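## Task

Move both parcels marked with white tape onto the work bench that arm1 alone can reach, and both parcels marked with blue tape onto the desk that arm3 alone can reach. Every parcel must end with the arrows printed on its sides facing upward and its entire base supported by that top surface. If any of these parcels is left unheld on the floor or on a lower board, the attempt fails. A placement that stays only because a robot is holding it does not count, so open the grippers and pull the arms away at the end.

## Robot and tools

Setup: three identical i2rt Big YAM arms, named arm1, arm2 and arm3. Each has six revolute joints, a two-finger gripper and a camera on the wrist (arm1_cam_wrist, arm2_cam_wrist, arm3_cam_wrist). Two fixed room cameras, room_a and room_b, watch the scene. The hand reaches roughly 1.0 m from the joint1 axis. A loose object may occasionally get nudged by an outside disturbance.

Frames: one shared scene frame, origin on the floor, +z up. "hand" is the point between the fingertips (URDF link pinch); its z axis runs along the fingers and the fingers open along its y axis. Each arm's foot has its own unprinted pose in that frame. Camera calibration (K, distortion, T_world_to_cam, pos_world) is given in OpenCV conventions; room cameras may be off by a couple of degrees and millimetres, and wrist camera poses inherit errors from the reported joint angles.

execute_actions(actions, cameras): actions is a list holding exactly one action object, or empty to just read state and images. The action object has optional keys "arm1", "arm2", "arm3"; under each goes {"joints": {...}} with any subset of joint1_rad, joint2_rad, joint3_rad, joint4_rad, joint5_rad, joint6_rad, gripper_m. So there is one separate joint dictionary per arm, keyed by name, not a single combined list. All values are absolute targets (not offsets), in that arm's own joint space: radians for joints 1 to 6, metres for gripper_m. Ranges and completion tolerances:
- joint1_rad -2.879 to 2.879 (±0.045): yaw of the whole arm about its foot, positive counter-clockwise viewed from above, 0 facing the foot's forward direction.
- joint2_rad 0 to 3.141 (±0.14): shoulder; 0 puts the upper arm pointing back about level, increasing lifts it up and over forward.
- joint3_rad 0 to 3.019 (±0.09): elbow; 0 is fully folded, increasing extends.
- joint4_rad -1.692 to 1.57 (±0.055): hand pitch, positive tilts fingers up.
- joint5_rad -1.57 to 1.57 (±0.03): sideways hand swing, positive toward the arm's right.
- joint6_rad -2.094 to 2.094 (±0.035): hand roll, positive clockwise looking from behind the hand.
- gripper_m 0 to 0.093 (±0.003): fingertip gap; each finger pad can squeeze about 50 to 62 N, sometimes less.
With joints 1 and 6 at 0 and the hand level pointing forward, the wrist camera sits above the hand looking at the fingertips. Joints move at different speeds, so the path between postures can bulge outward. All motions in one action start together. Omitted joints or arms keep pushing toward earlier targets. Unknown keys or out-of-range numbers reject the whole call with no motion. cameras is a list of camera names, or "all"/null/omitted for every camera, or [] for none; the "pictures" line gives image order.

wait(seconds): 0 to 10 s of letting the scene run without new commands; returns state and images like an empty action.

zoom_image(camera, region): region [x0, y0, x1, y1] in pixels of that camera's latest full image (896x504, top-left origin), at most 504x504; gives a finer view.

read_manual(section): only "licences"; returns URDF licence text, no motion.

finished_scene(scene): scene number 1 or 2; irreversible, reports success and loads the next task. Only call it once the parcels are placed, released and stable. Replying without a tool call ends everything.

Reading results: joint_positions are the measured angles; joint torques are raw drive outputs with per-arm offset, scale and noise, nonzero even in free air. joint_status tells how each commanded motion ended: done, "off_target" (resting short of target, maybe still pushing), "contact_stop" or "time_out" (target dropped, joint holds where it stopped, except a timed-out joint may keep a nearby target and keep pushing, listed under on_its_own). "joint command not followed" plus a "cause:" line means the self/inter-arm collision guard blocked that arm's joint targets (its gripper target still runs) and may retry them on later actions; blocked joints show "not_followed". on_its_own lists uncommanded behaviour; "held at" is a held target, not a position. To relieve a pushing joint, command its reported position. Tiny target changes may not move a joint. A loaded joint may sag.

Hazards: the arms do not stop on contact and can push very hard. Two robots pressing hard together ends the run; hard hits can too, and no state line reports arm-to-arm contact. The guard can react late and ignores fingers, gripper housings and wrist cameras between arms. Sustained loads heat motors: a MOTOR HOT line appears from 85 °C, and at 100 °C the arm and gripper go limp and fall (OVER-TEMPERATURE FAULT, joint_status "limit_stop_at_motor_heat"; resend targets afterwards). Heat partly carries into the next scene, and the robot keeps holding its last command while you think. Avoid dropping, slamming or knocking parcels off, never leave one on the floor or a lower board, and faster motion is better when the result is still correct.

Each tool is called as name([rows], argument=value, ...), one row to a line, values as JSON.

## Session

execute_actions(actions=[])

Scene clock: 0.00 s.
Joint torques (N m, as the arm reports them, + toward a larger angle): no reading
arm1.joint_positions: joint1_rad=-0.041 joint2_rad=+0.530 joint3_rad=+1.643 joint4_rad=-1.308 joint5_rad=+0.031 joint6_rad=+0.506 gripper_m=+0.094
arm1.joint_status: not commanded
arm1.hand: x=-0.5030 y=-1.0986 z=+1.5621 quat_wxyz=(-0.619, -0.501, -0.591, +0.127) (m; scene frame)
arm2.joint_positions: joint1_rad=-0.181 joint2_rad=+0.586 joint3_rad=+1.586 joint4_rad=-1.317 joint5_rad=+0.172 joint6_rad=-0.620 gripper_m=+0.095
arm2.joint_status: not commanded
arm2.hand: x=+0.2034 y=-0.0152 z=+1.5347 quat_wxyz=(-0.388, +0.808, -0.026, -0.442) (m; scene frame)
arm3.joint_positions: joint1_rad=-0.561 joint2_rad=+0.470 joint3_rad=+1.685 joint4_rad=-1.175 joint5_rad=-0.171 joint6_rad=-0.090 gripper_m=+0.095
arm3.joint_status: not commanded
arm3.hand: x=+0.1494 y=+1.1345 z=+1.5702 quat_wxyz=(+0.150, -0.689, +0.079, +0.705) (m; scene frame)
pictures: arm1_cam_wrist, arm2_cam_wrist, arm3_cam_wrist, room_a, room_b
Images, in order (width x height): arm1_cam_wrist 896x504, arm2_cam_wrist 896x504, arm3_cam_wrist 896x504, room_a 896x504, room_b 896x504.

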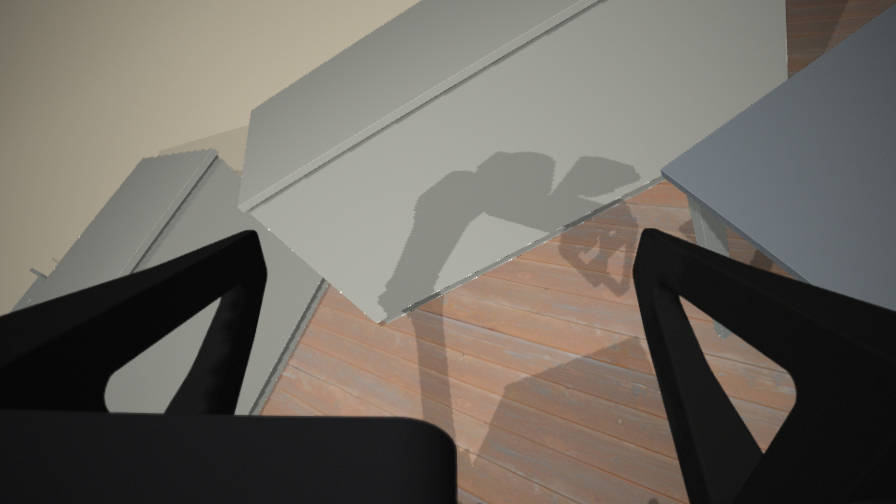

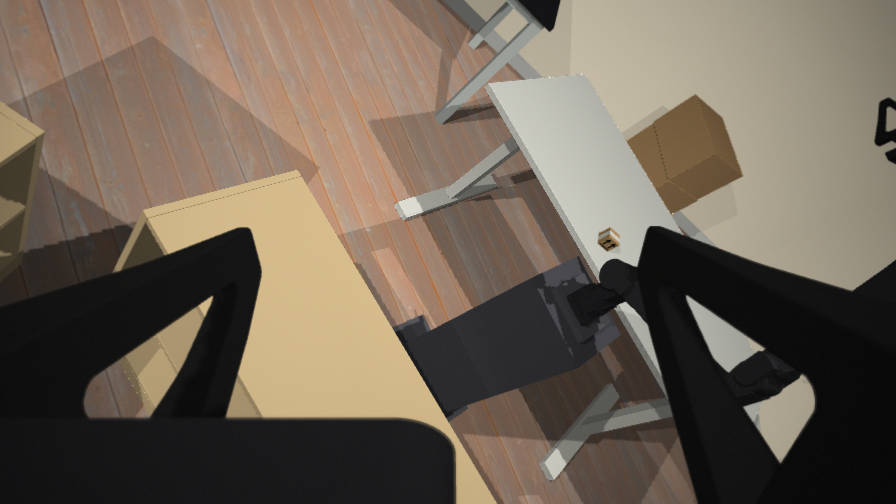

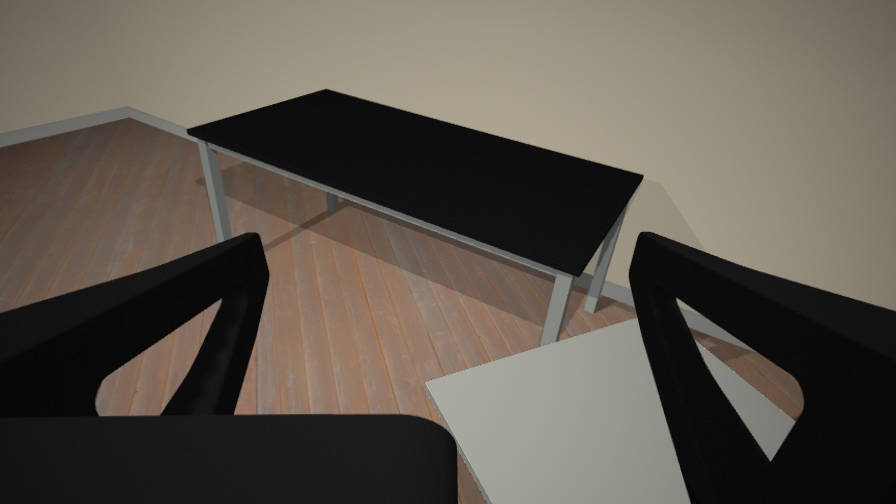

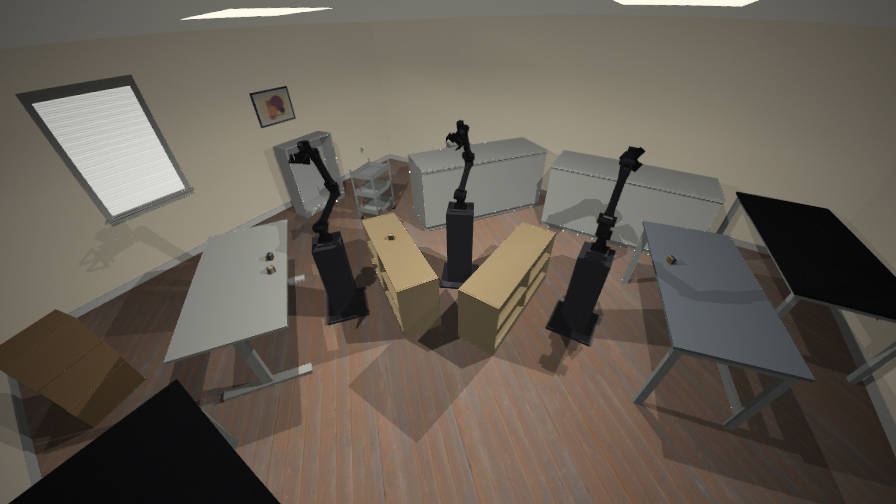

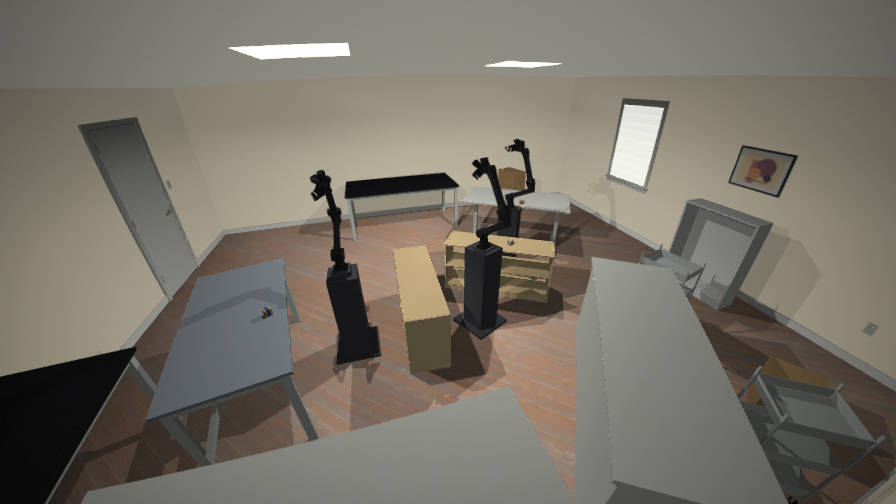

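zoom_image(camera="room_a", region=[200, 200, 440, 335])

zoom_image(camera="room_a", region=[600, 210, 760, 300])

zoom_image(camera="room_b", region=[430, 170, 590, 260])

zoom_image(camera="room_b", region=[200, 270, 360, 360])

Region (200, 200, 440, 335) of room_a's 896x504 image, scaled by 2.100, with more detail than that image has; it fills the top 284 rows of this view, and the rest is white.

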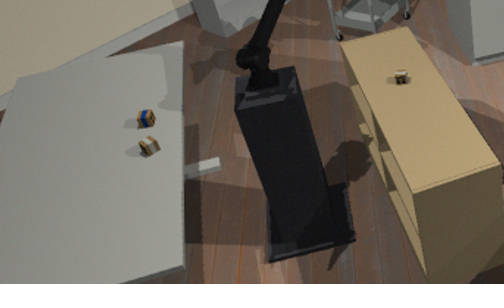

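Region (600, 210, 760, 300) of room_a's 896x504 image, scaled by 3.150, with more detail than that image has; it fills the top 284 rows of this view, and the rest is white.

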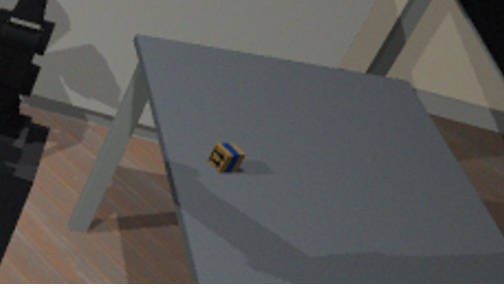

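Region (430, 170, 590, 260) of room_b's 896x504 image, scaled by 3.150, with more detail than that image has; it fills the top 284 rows of this view, and the rest is white.

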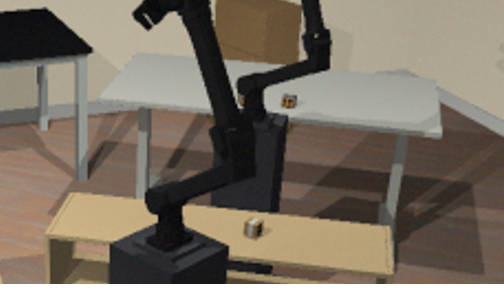

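Region (200, 270, 360, 360) of room_b's 896x504 image, scaled by 3.150, with more detail than that image has; it fills the top 284 rows of this view, and the rest is white.

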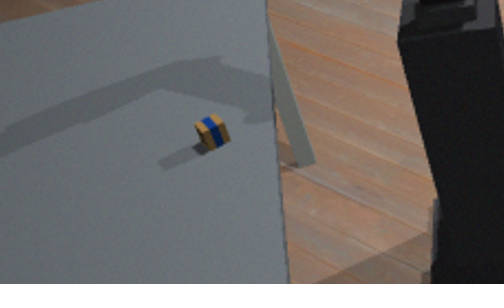

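execute_actions([
  {"arm1":{"joints":{"joint1_rad":-1.01,"joint2_rad":0.588,"joint3_rad":0.715,"joint4_rad":-0.53,"joint5_rad":0,"joint6_rad":0}},"arm2":{"joints":{"joint1_rad":-1.28,"joint2_rad":0.588,"joint3_rad":0.715,"joint4_rad":-0.53,"joint5_rad":0,"joint6_rad":0}},"arm3":{"joints":{"joint1_rad":-1.28,"joint2_rad":0.588,"joint3_rad":0.715,"joint4_rad":-0.83,"joint5_rad":0,"joint6_rad":0}}},
], cameras=["arm1_cam_wrist","arm2_cam_wrist","arm3_cam_wrist"])

Scene clock: 5.17 s.
Joint torques (N m, as the arm reports them, + toward a larger angle): arm1=[-0.69 -1.4  10.16  2.46 -0.05 -0.15] | arm2=[-0.33 -0.33  8.73  2.27  0.13  0.15] | arm3=[-0.61 -1.95 11.25  2.97 -0.04  0.1 ]
arm1.joint_positions: joint1_rad=-1.000 joint2_rad=+0.598 joint3_rad=+0.715 joint4_rad=-0.543 joint5_rad=+0.000 joint6_rad=+0.009 gripper_m=+0.094
arm1.joint_status: all done
arm1.hand: x=-0.6801 y=-1.3238 z=+1.2281 quat_wxyz=(-0.329, -0.670, -0.511, +0.427) (m; scene frame)
arm2.joint_positions: joint1_rad=-1.278 joint2_rad=+0.594 joint3_rad=+0.714 joint4_rad=-0.549 joint5_rad=+0.000 joint6_rad=-0.011 gripper_m=+0.095
arm2.joint_status: all done
arm2.hand: x=+0.3764 y=+0.2115 z=+1.2380 quat_wxyz=(-0.407, +0.570, -0.616, -0.361) (m; scene frame)
arm3.joint_positions: joint1_rad=-1.277 joint2_rad=+0.599 joint3_rad=+0.711 joint4_rad=-0.846 joint5_rad=-0.001 joint6_rad=-0.008 gripper_m=+0.095
arm3.joint_status: all done
arm3.hand: x=+0.1352 y=+1.4060 z=+1.1177 quat_wxyz=(+0.232, -0.753, +0.517, +0.333) (m; scene frame)
pictures: arm1_cam_wrist, arm2_cam_wrist, arm3_cam_wrist
camera_calibration (this result's frames):
arm1_cam_wrist: T_world_to_cam=[[-0.963689, 0.266641, -0.0143697, -0.285787], [0.239063, 0.83754, -0.491299, 1.87793], [-0.118965, -0.476895, -0.870872, 0.478894], [0, 0, 0, 1]] pos_world=[-0.667381, -1.26826, 1.33557]
arm2_cam_wrist: T_world_to_cam=[[0.995114, -0.0961027, 0.0226573, -0.385573], [-0.0719167, -0.862694, -0.500587, 0.835027], [0.0676541, 0.496512, -0.865389, 1.06189], [0, 0, 0, 1]] pos_world=[0.3719, 0.156076, 1.34569]
arm3_cam_wrist: T_world_to_cam=[[0.931634, 0.363397, 0.00132789, -0.639597], [0.354824, -0.908855, -0.219277, 1.47892], [-0.0784778, 0.204757, -0.975662, 0.93598], [0, 0, 0, 1]] pos_world=[0.144567, 1.3849, 1.23834]
Images, in order (width x height): arm1_cam_wrist 896x504, arm2_cam_wrist 896x504, arm3_cam_wrist 896x504.

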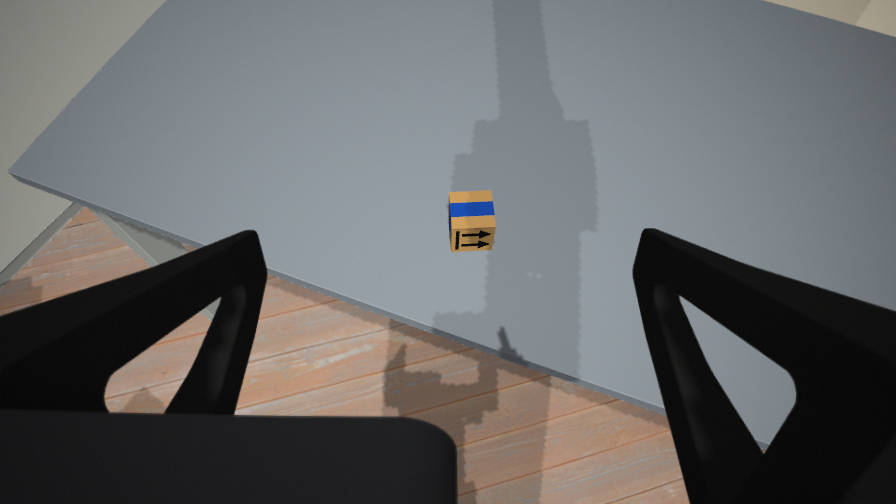

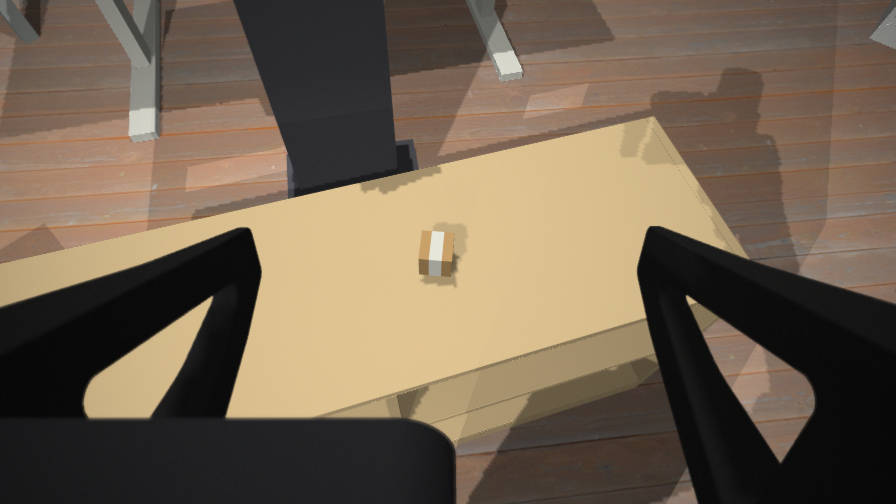

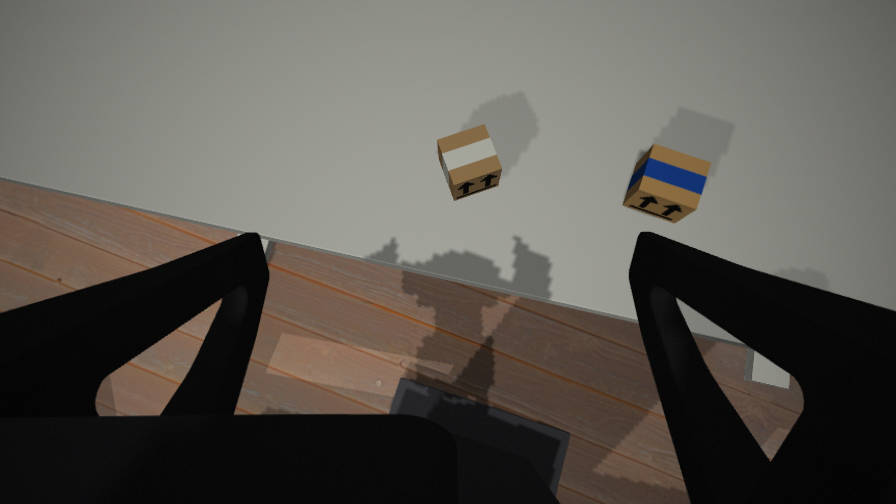

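zoom_image(camera="arm3_cam_wrist", region=[400, 80, 760, 260])

zoom_image(camera="arm1_cam_wrist", region=[400, 160, 560, 280])

zoom_image(camera="arm2_cam_wrist", region=[380, 200, 500, 300])

Region (400, 80, 760, 260) of arm3_cam_wrist's 896x504 image, scaled by 1.400, with more detail than that image has.

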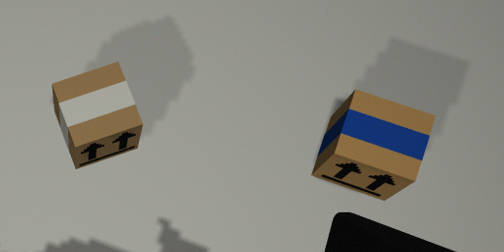

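Region (400, 160, 560, 280) of arm1_cam_wrist's 896x504 image, scaled by 3.150, with more detail than that image has; it fills the top 378 rows of this view, and the rest is white.

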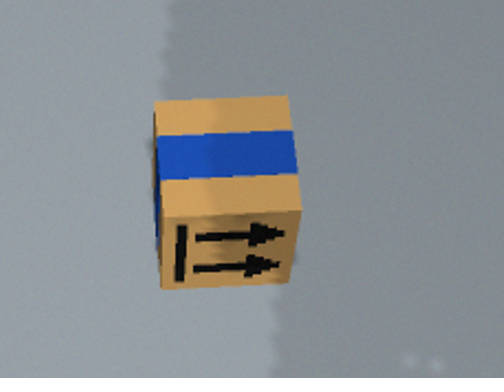

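Region (380, 200, 500, 300) of arm2_cam_wrist's 896x504 image, scaled by 4.200, with more detail than that image has.

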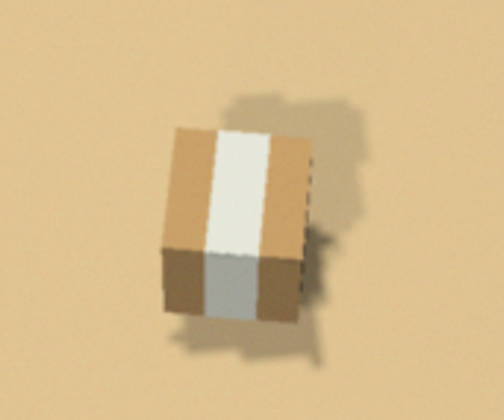

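execute_actions(actions=[], cameras=["room_a","room_b"])

zoom_image(camera="room_a", region=[360, 215, 420, 255])

zoom_image(camera="room_b", region=[480, 225, 540, 265])

Scene clock: 5.60 s.
Joint torques (N m, as the arm reports them, + toward a larger angle): arm1=[-0.73 -1.64 10.15  2.47 -0.05 -0.15] | arm2=[-0.3  -0.37  8.82  2.24  0.13  0.15] | arm3=[-0.6  -1.99 11.13  2.96 -0.04  0.1 ]
arm1.joint_positions: joint1_rad=-1.000 joint2_rad=+0.598 joint3_rad=+0.715 joint4_rad=-0.543 joint5_rad=+0.000 joint6_rad=+0.009 gripper_m=+0.094
arm1.joint_status: all done
arm1.hand: x=-0.6801 y=-1.3238 z=+1.2281 quat_wxyz=(-0.329, -0.670, -0.511, +0.427) (m; scene frame)
arm2.joint_positions: joint1_rad=-1.278 joint2_rad=+0.594 joint3_rad=+0.714 joint4_rad=-0.549 joint5_rad=+0.000 joint6_rad=-0.011 gripper_m=+0.095
arm2.joint_status: all done
arm2.hand: x=+0.3764 y=+0.2115 z=+1.2380 quat_wxyz=(-0.407, +0.570, -0.616, -0.361) (m; scene frame)
arm3.joint_positions: joint1_rad=-1.277 joint2_rad=+0.599 joint3_rad=+0.711 joint4_rad=-0.846 joint5_rad=-0.001 joint6_rad=-0.008 gripper_m=+0.095
arm3.joint_status: all done
arm3.hand: x=+0.1352 y=+1.4060 z=+1.1177 quat_wxyz=(+0.232, -0.753, +0.517, +0.333) (m; scene frame)
pictures: room_a, room_b
Images, in order (width x height): room_a 896x504, room_b 896x504.

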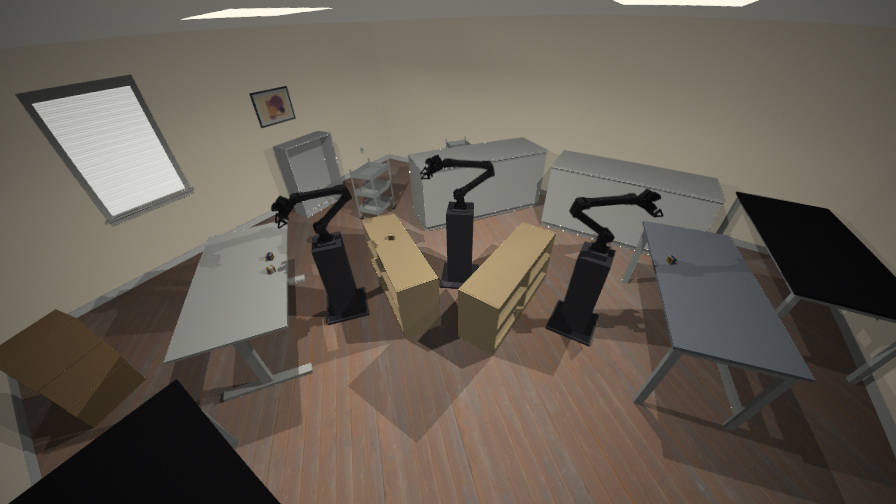

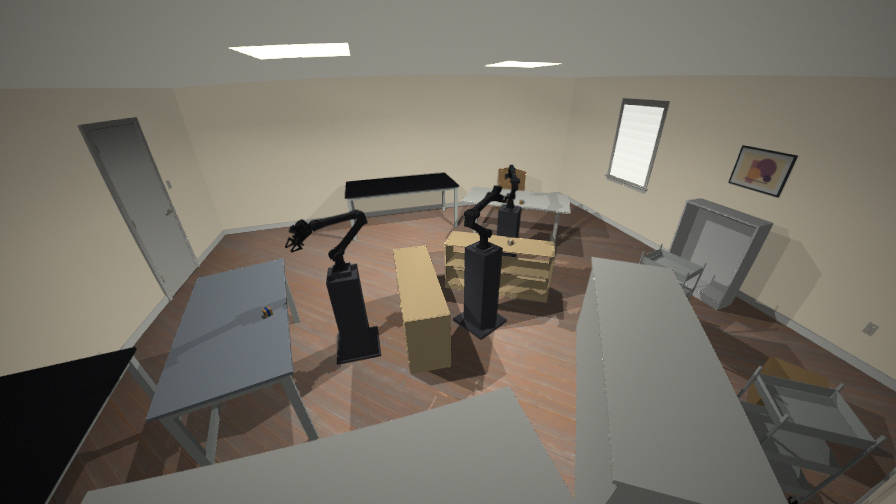

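Region (360, 215, 420, 255) of room_a's 896x504 image, scaled by 8.400, with more detail than that image has.

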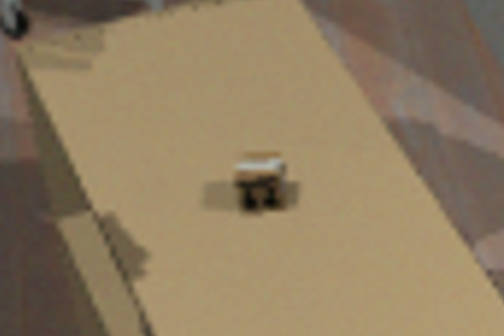

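Region (480, 225, 540, 265) of room_b's 896x504 image, scaled by 8.400, with more detail than that image has.

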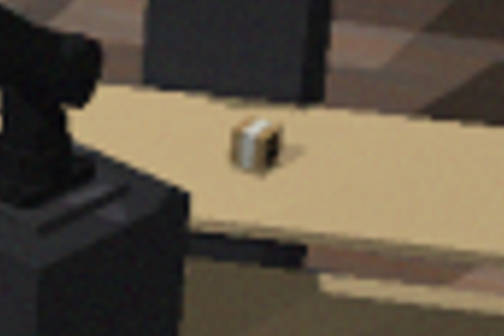

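execute_actions([
  {"arm1":{"joints":{"joint1_rad":-1.046,"joint2_rad":2.087,"joint3_rad":1.78,"joint4_rad":-1.264,"joint5_rad":0,"joint6_rad":1.49}},"arm2":{"joints":{"joint1_rad":-1.279,"joint2_rad":2.436,"joint3_rad":1.967,"joint4_rad":-1.102,"joint5_rad":0,"joint6_rad":1.655}},"arm3":{"joints":{"joint1_rad":-1.322,"joint2_rad":1.832,"joint3_rad":1.272,"joint4_rad":-1.011,"joint5_rad":0,"joint6_rad":-0.385}}},
], cameras=["arm1_cam_wrist","arm2_cam_wrist","arm3_cam_wrist"])

Scene clock: 12.10 s.
Joint torques (N m, as the arm reports them, + toward a larger angle): arm1=[ -1.07 -21.38  10.97   0.25   0.07   0.05] | arm2=[ -0.41 -20.75   9.44  -0.43   0.22   0.13] | arm3=[ -0.71 -16.14   9.12   0.69  -0.07  -0.04]
arm1.joint_positions: joint1_rad=-1.034 joint2_rad=+2.085 joint3_rad=+1.740 joint4_rad=-1.259 joint5_rad=+0.000 joint6_rad=+1.481 gripper_m=+0.094
arm1.joint_status: all done
arm1.hand: x=-0.7706 y=-1.5748 z=+0.9357 quat_wxyz=(+0.020, -0.995, +0.103, -0.001) (m; scene frame)
arm2.joint_positions: joint1_rad=-1.278 joint2_rad=+2.444 joint3_rad=+1.925 joint4_rad=-1.095 joint5_rad=+0.000 joint6_rad=+1.643 gripper_m=+0.095
arm2.joint_status: all done
arm2.hand: x=+0.4112 y=+0.5418 z=+0.7855 quat_wxyz=(-0.004, -0.083, -0.996, +0.017) (m; scene frame)
arm3.joint_positions: joint1_rad=-1.317 joint2_rad=+1.820 joint3_rad=+1.261 joint4_rad=-1.003 joint5_rad=-0.001 joint6_rad=-0.377 gripper_m=+0.095
arm3.joint_status: all done
arm3.hand: x=+0.0851 y=+1.5976 z=+0.8721 quat_wxyz=(+0.003, -0.906, +0.423, +0.003) (m; scene frame)
pictures: arm1_cam_wrist, arm2_cam_wrist, arm3_cam_wrist
camera_calibration (this result's frames):
arm1_cam_wrist: T_world_to_cam=[[0.215276, 0.975766, 0.0392095, 1.66484], [0.788331, -0.19734, 0.582744, -0.245337], [0.57636, -0.0945409, -0.811709, 1.17644], [0, 0, 0, 1]] pos_world=[-0.843045, -1.56169, 1.03262]
arm2_cam_wrist: T_world_to_cam=[[-0.165085, -0.98543, 0.0409274, 0.566285], [-0.801206, 0.158191, 0.577099, -0.203861], [-0.575165, 0.0624792, -0.815648, 0.964414], [0, 0, 0, 1]] pos_world=[0.484848, 0.530027, 0.881094]
arm3_cam_wrist: T_world_to_cam=[[0.766206, 0.642574, -0.00511466, -1.08857], [0.530113, -0.627569, 0.570208, 0.464251], [0.363191, -0.439609, -0.821484, 1.51053], [0, 0, 0, 1]] pos_world=[0.0393524, 1.65488, 0.970592]
Images, in order (width x height): arm1_cam_wrist 896x504, arm2_cam_wrist 896x504, arm3_cam_wrist 896x504.

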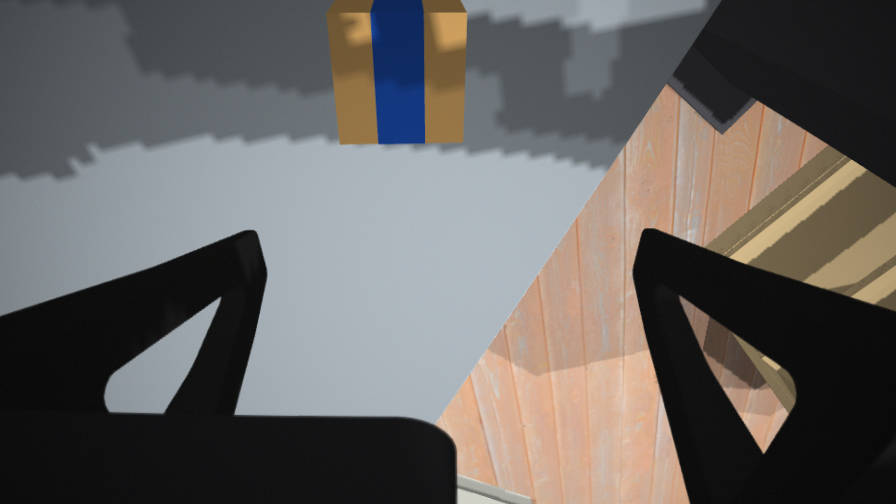

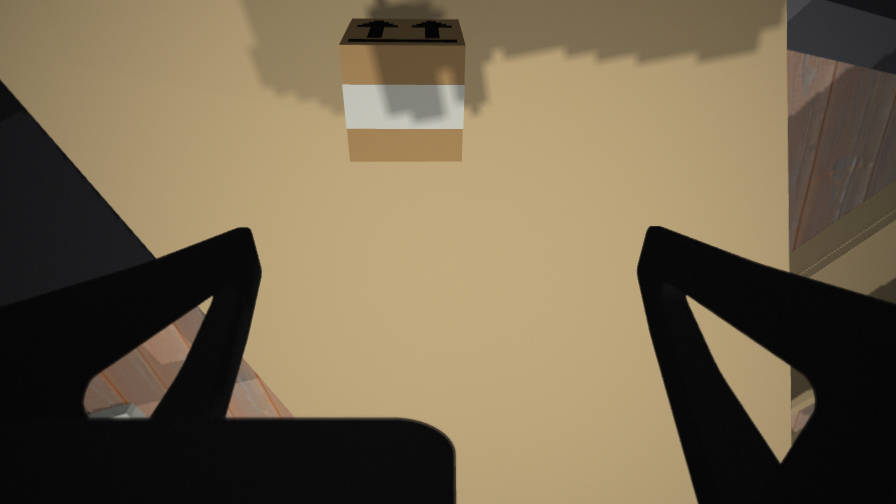

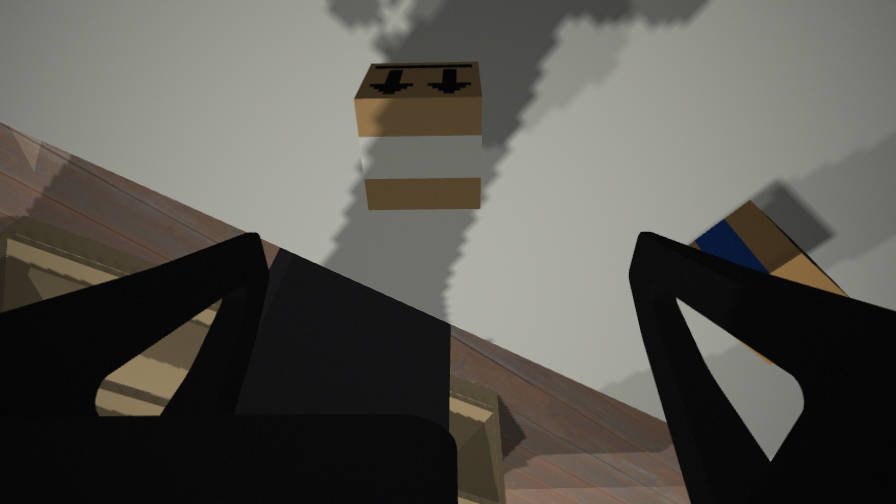

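execute_actions([
  {"arm1":{"joints":{"joint1_rad":-1.075,"joint2_rad":2.25,"joint3_rad":1.675,"joint4_rad":-0.987,"joint6_rad":1.47}},"arm2":{"joints":{"joint1_rad":-1.295,"joint2_rad":2.665,"joint3_rad":2.055,"joint4_rad":-0.915,"joint6_rad":1.645}},"arm3":{"joints":{"joint1_rad":-1.30,"joint2_rad":2.005,"joint3_rad":1.131,"joint4_rad":-0.704,"joint6_rad":-0.375}}},
], cameras=["arm1_cam_wrist","arm2_cam_wrist","arm3_cam_wrist"])

Scene clock: 16.13 s.
Joint torques (N m, as the arm reports them, + toward a larger angle): arm1=[ -0.47 -22.13   7.89   0.76   0.06  -0.13] | arm2=[ -0.68 -22.     7.18   0.37   0.22   0.02] | arm3=[  0.19 -18.33   7.36   1.27  -0.08   0.05]
arm1.joint_positions: joint1_rad=-1.070 joint2_rad=+2.251 joint3_rad=+1.663 joint4_rad=-0.994 joint5_rad=+0.000 joint6_rad=+1.479 gripper_m=+0.094
arm1.joint_status: all done
arm1.hand: x=-0.7947 y=-1.5762 z=+0.8086 quat_wxyz=(+0.009, -0.993, +0.119, +0.001) (m; scene frame)
arm2.joint_positions: joint1_rad=-1.291 joint2_rad=+2.675 joint3_rad=+2.040 joint4_rad=-0.926 joint5_rad=+0.000 joint6_rad=+1.644 gripper_m=+0.095
arm2.joint_status: all done
arm2.hand: x=+0.4229 y=+0.5654 z=+0.6669 quat_wxyz=(-0.004, -0.090, -0.996, -0.010) (m; scene frame)
arm3.joint_positions: joint1_rad=-1.307 joint2_rad=+2.014 joint3_rad=+1.113 joint4_rad=-0.714 joint5_rad=-0.001 joint6_rad=-0.377 gripper_m=+0.095
arm3.joint_status: all done
arm3.hand: x=+0.0916 y=+1.5627 z=+0.7382 quat_wxyz=(-0.016, -0.908, +0.419, -0.015) (m; scene frame)
pictures: arm1_cam_wrist, arm2_cam_wrist, arm3_cam_wrist
camera_calibration (this result's frames):
arm1_cam_wrist: T_world_to_cam=[[0.248009, 0.968608, 0.0170158, 1.70901], [0.785582, -0.211362, 0.581538, -0.17585], [0.566879, -0.130859, -0.813341, 1.02353], [0, 0, 0, 1]] pos_world=[-0.865921, -1.55859, 0.90566]
arm2_cam_wrist: T_world_to_cam=[[-0.177152, -0.98411, -0.0120386, 0.636086], [-0.802433, 0.137344, 0.580722, -0.119835], [-0.569841, 0.112537, -0.814013, 0.841298], [0, 0, 0, 1]] pos_world=[0.495931, 0.547761, 0.762075]
arm3_cam_wrist: T_world_to_cam=[[0.759828, 0.649654, -0.0247128, -1.06783], [0.526405, -0.59248, 0.609807, 0.431514], [0.381522, -0.476357, -0.792165, 1.41693], [0, 0, 0, 1]] pos_world=[0.0436265, 1.62435, 0.832915]
Images, in order (width x height): arm1_cam_wrist 896x504, arm2_cam_wrist 896x504, arm3_cam_wrist 896x504.

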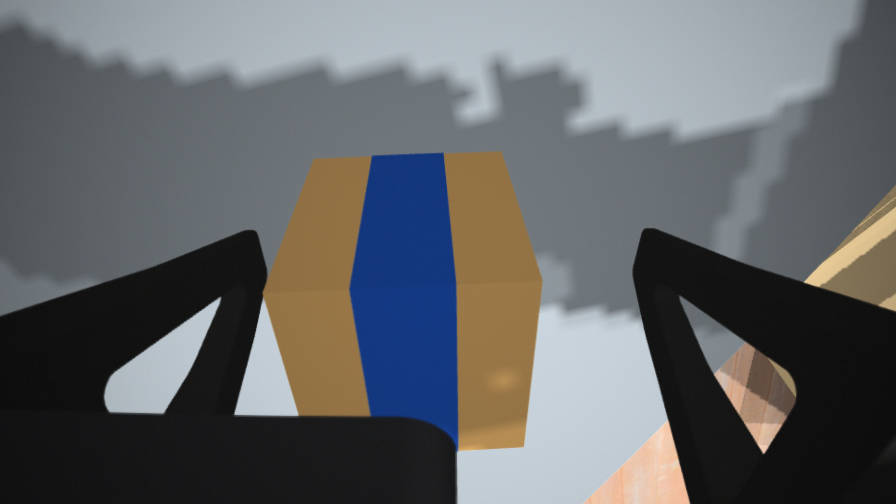

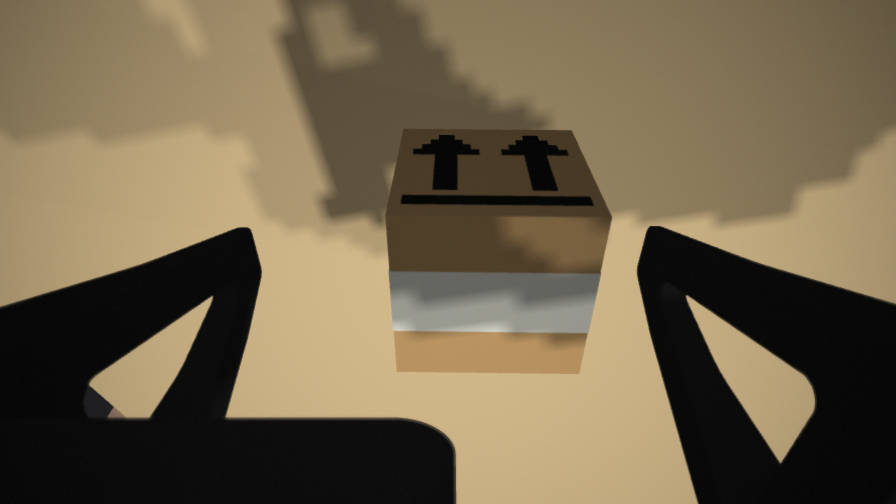

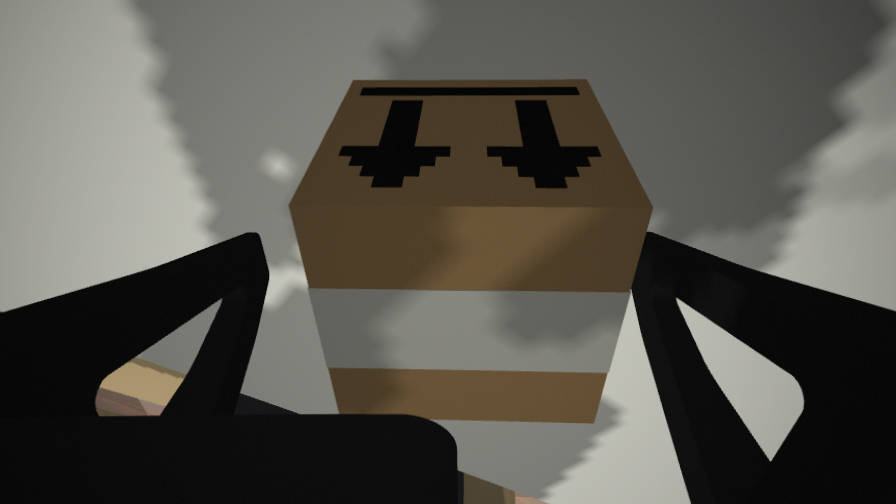

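execute_actions([
  {"arm1":{"joints":{"gripper_m":0.035}},"arm2":{"joints":{"joint2_rad":2.68,"joint3_rad":2.02,"joint4_rad":-0.885}},"arm3":{"joints":{"joint3_rad":1.155,"joint4_rad":-0.69}}},
], cameras=["arm1_cam_wrist","arm2_cam_wrist","arm3_cam_wrist"])

Scene clock: 17.60 s.
Joint torques (N m, as the arm reports them, + toward a larger angle): arm1=[ -0.5  -22.02   7.89   0.72   0.07  -0.13] | arm2=[ -0.62 -20.02   5.87   0.45   0.22   0.02] | arm3=[  0.19 -18.31   8.63   1.3   -0.08   0.05]
arm1.joint_positions: joint1_rad=-1.070 joint2_rad=+2.251 joint3_rad=+1.663 joint4_rad=-0.994 joint5_rad=+0.000 joint6_rad=+1.478 gripper_m=+0.049
arm1.joint_status: gripper_m off_target (ended at +0.049, target +0.035)
arm1.hand: x=-0.7947 y=-1.5763 z=+0.8086 quat_wxyz=(+0.008, -0.993, +0.119, +0.001) (m; scene frame)
arm2.joint_positions: joint1_rad=-1.291 joint2_rad=+2.675 joint3_rad=+2.024 joint4_rad=-0.897 joint5_rad=+0.000 joint6_rad=+1.644 gripper_m=+0.095
arm2.joint_status: all done
arm2.hand: x=+0.4229 y=+0.5646 z=+0.6619 quat_wxyz=(-0.004, -0.090, -0.996, -0.015) (m; scene frame)
arm3.joint_positions: joint1_rad=-1.307 joint2_rad=+2.014 joint3_rad=+1.122 joint4_rad=-0.699 joint5_rad=-0.001 joint6_rad=-0.377 gripper_m=+0.095
arm3.joint_status: all done
arm3.hand: x=+0.0890 y=+1.5704 z=+0.7400 quat_wxyz=(-0.008, -0.908, +0.419, -0.007) (m; scene frame)
pictures: arm1_cam_wrist, arm2_cam_wrist, arm3_cam_wrist
camera_calibration (this result's frames):
arm1_cam_wrist: T_world_to_cam=[[0.247271, 0.968811, 0.0162274, 1.70957], [0.785669, -0.210273, 0.581815, -0.174329], [0.567081, -0.131116, -0.813159, 1.02311], [0, 0, 0, 1]] pos_world=[-0.865946, -1.55876, 0.905632]
arm2_cam_wrist: T_world_to_cam=[[-0.17704, -0.983915, -0.0238318, 0.642875], [-0.803175, 0.130439, 0.581287, -0.113034], [-0.568829, 0.122052, -0.813349, 0.83107], [0, 0, 0, 1]] pos_world=[0.495765, 0.545844, 0.756976]
arm3_cam_wrist: T_world_to_cam=[[0.759666, 0.650111, -0.0162638, -1.07774], [0.530869, -0.605496, 0.592919, 0.468895], [0.375615, -0.459054, -0.805098, 1.40596], [0, 0, 0, 1]] pos_world=[0.0417016, 1.62997, 0.836389]
Images, in order (width x height): arm1_cam_wrist 896x504, arm2_cam_wrist 896x504, arm3_cam_wrist 896x504.

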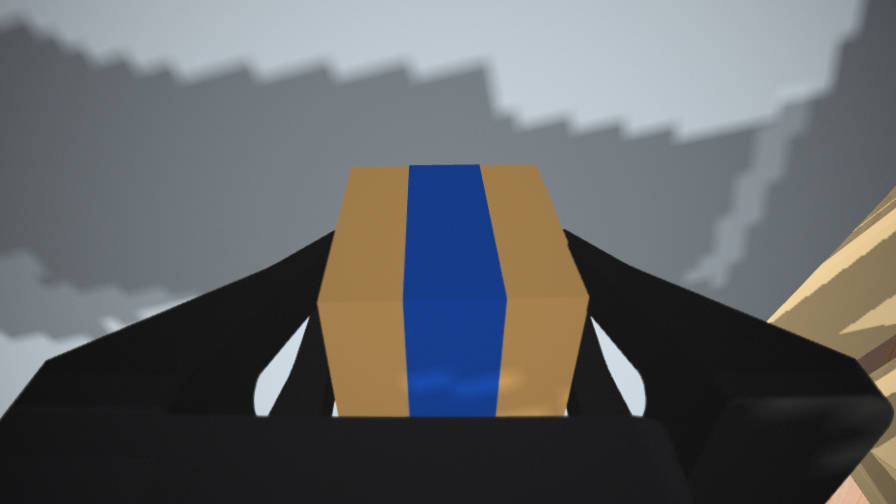

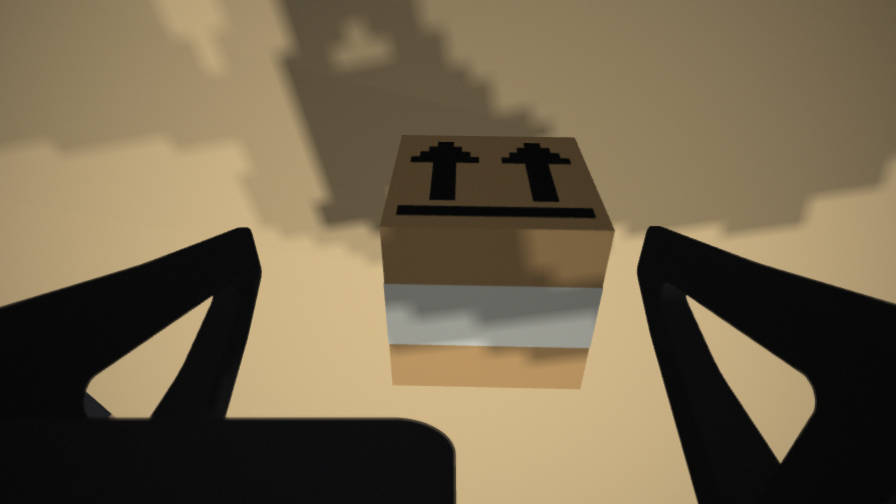

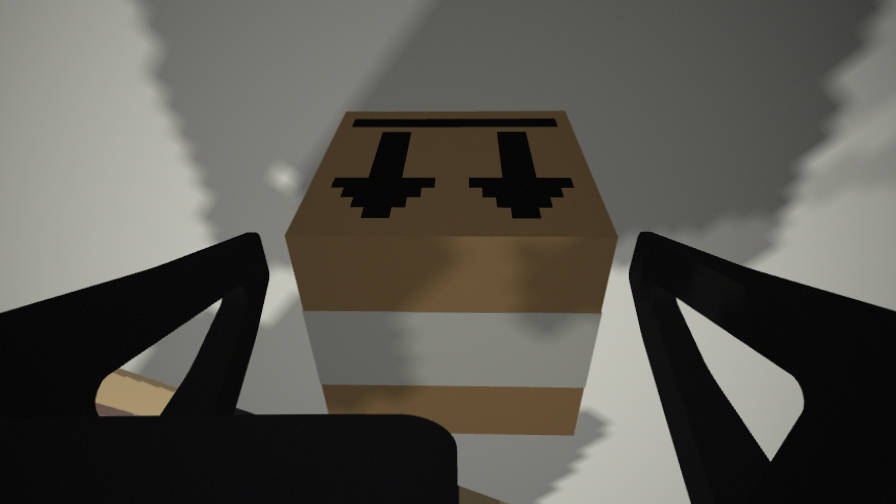

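execute_actions([
  {"arm1":{"joints":{"joint2_rad":1.9,"joint3_rad":1.66,"joint4_rad":-1.2}},"arm2":{"joints":{"joint2_rad":2.69,"joint3_rad":1.99}},"arm3":{"joints":{"gripper_m":0.035}}},
], cameras=["arm1_cam_wrist","arm2_cam_wrist","arm3_cam_wrist"])

Scene clock: 20.50 s.
Joint torques (N m, as the arm reports them, + toward a larger angle): arm1=[ -0.6  -16.77   9.5    0.5    0.07  -0.15] | arm2=[ -0.69 -20.05   5.82   0.26   0.22   0.02] | arm3=[  0.19 -18.46   8.58   1.29  -0.08   0.05]
arm1.joint_positions: joint1_rad=-1.070 joint2_rad=+1.875 joint3_rad=+1.649 joint4_rad=-1.194 joint5_rad=+0.000 joint6_rad=+1.478 gripper_m=+0.049
arm1.joint_status: all done
arm1.hand: x=-0.7879 y=-1.5600 z=+1.0268 quat_wxyz=(-0.070, -0.990, +0.118, +0.018) (m; scene frame)
arm2.joint_positions: joint1_rad=-1.291 joint2_rad=+2.677 joint3_rad=+1.992 joint4_rad=-0.894 joint5_rad=+0.000 joint6_rad=+1.644 gripper_m=+0.095
arm2.joint_status: all done
arm2.hand: x=+0.4213 y=+0.5494 z=+0.6505 quat_wxyz=(-0.004, -0.090, -0.996, +0.000) (m; scene frame)
arm3.joint_positions: joint1_rad=-1.307 joint2_rad=+2.014 joint3_rad=+1.122 joint4_rad=-0.699 joint5_rad=-0.001 joint6_rad=-0.377 gripper_m=+0.050
arm3.joint_status: gripper_m off_target (ended at +0.050, target +0.035)
arm3.hand: x=+0.0890 y=+1.5704 z=+0.7400 quat_wxyz=(-0.008, -0.908, +0.419, -0.007) (m; scene frame)
pictures: arm1_cam_wrist, arm2_cam_wrist, arm3_cam_wrist
camera_calibration (this result's frames):
arm1_cam_wrist: T_world_to_cam=[[0.243147, 0.959227, -0.144093, 1.83497], [0.81593, -0.121929, 0.565147, -0.124374], [0.524535, -0.254984, -0.812309, 0.971234], [0, 0, 0, 1]] pos_world=[-0.854134, -1.52767, 1.12364]
arm2_cam_wrist: T_world_to_cam=[[-0.177302, -0.984132, 0.00698531, 0.607502], [-0.801235, 0.148465, 0.579638, -0.115271], [-0.571478, 0.0971741, -0.814844, 0.838491], [0, 0, 0, 1]] pos_world=[0.494531, 0.533497, 0.745811]
arm3_cam_wrist: T_world_to_cam=[[0.759666, 0.650111, -0.0162638, -1.07774], [0.530869, -0.605496, 0.592919, 0.468895], [0.375615, -0.459054, -0.805098, 1.40596], [0, 0, 0, 1]] pos_world=[0.0417016, 1.62997, 0.836389]
Images, in order (width x height): arm1_cam_wrist 896x504, arm2_cam_wrist 896x504, arm3_cam_wrist 896x504.

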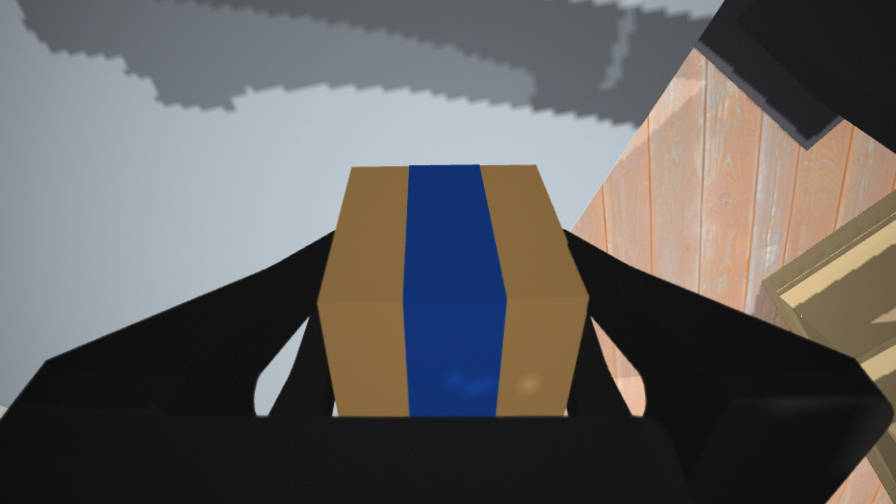

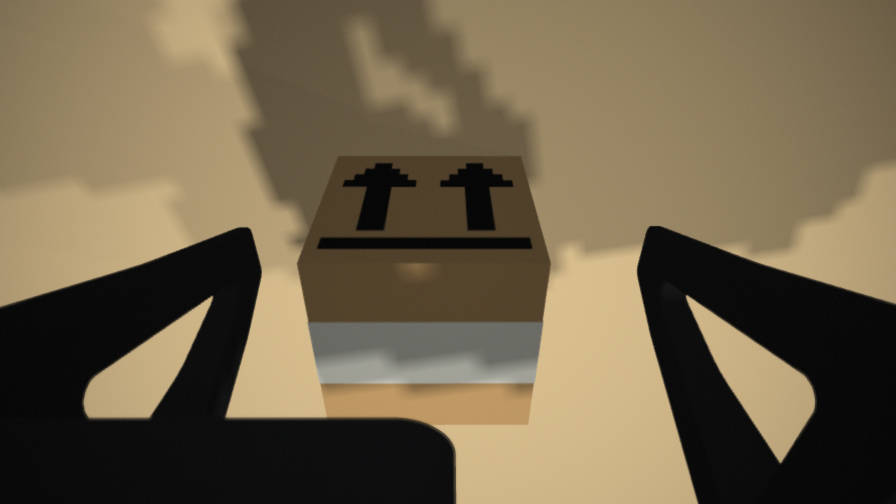

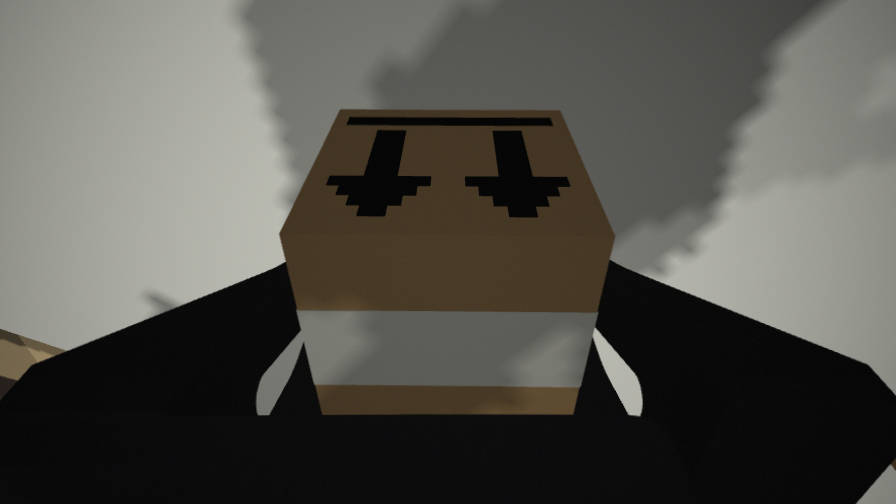

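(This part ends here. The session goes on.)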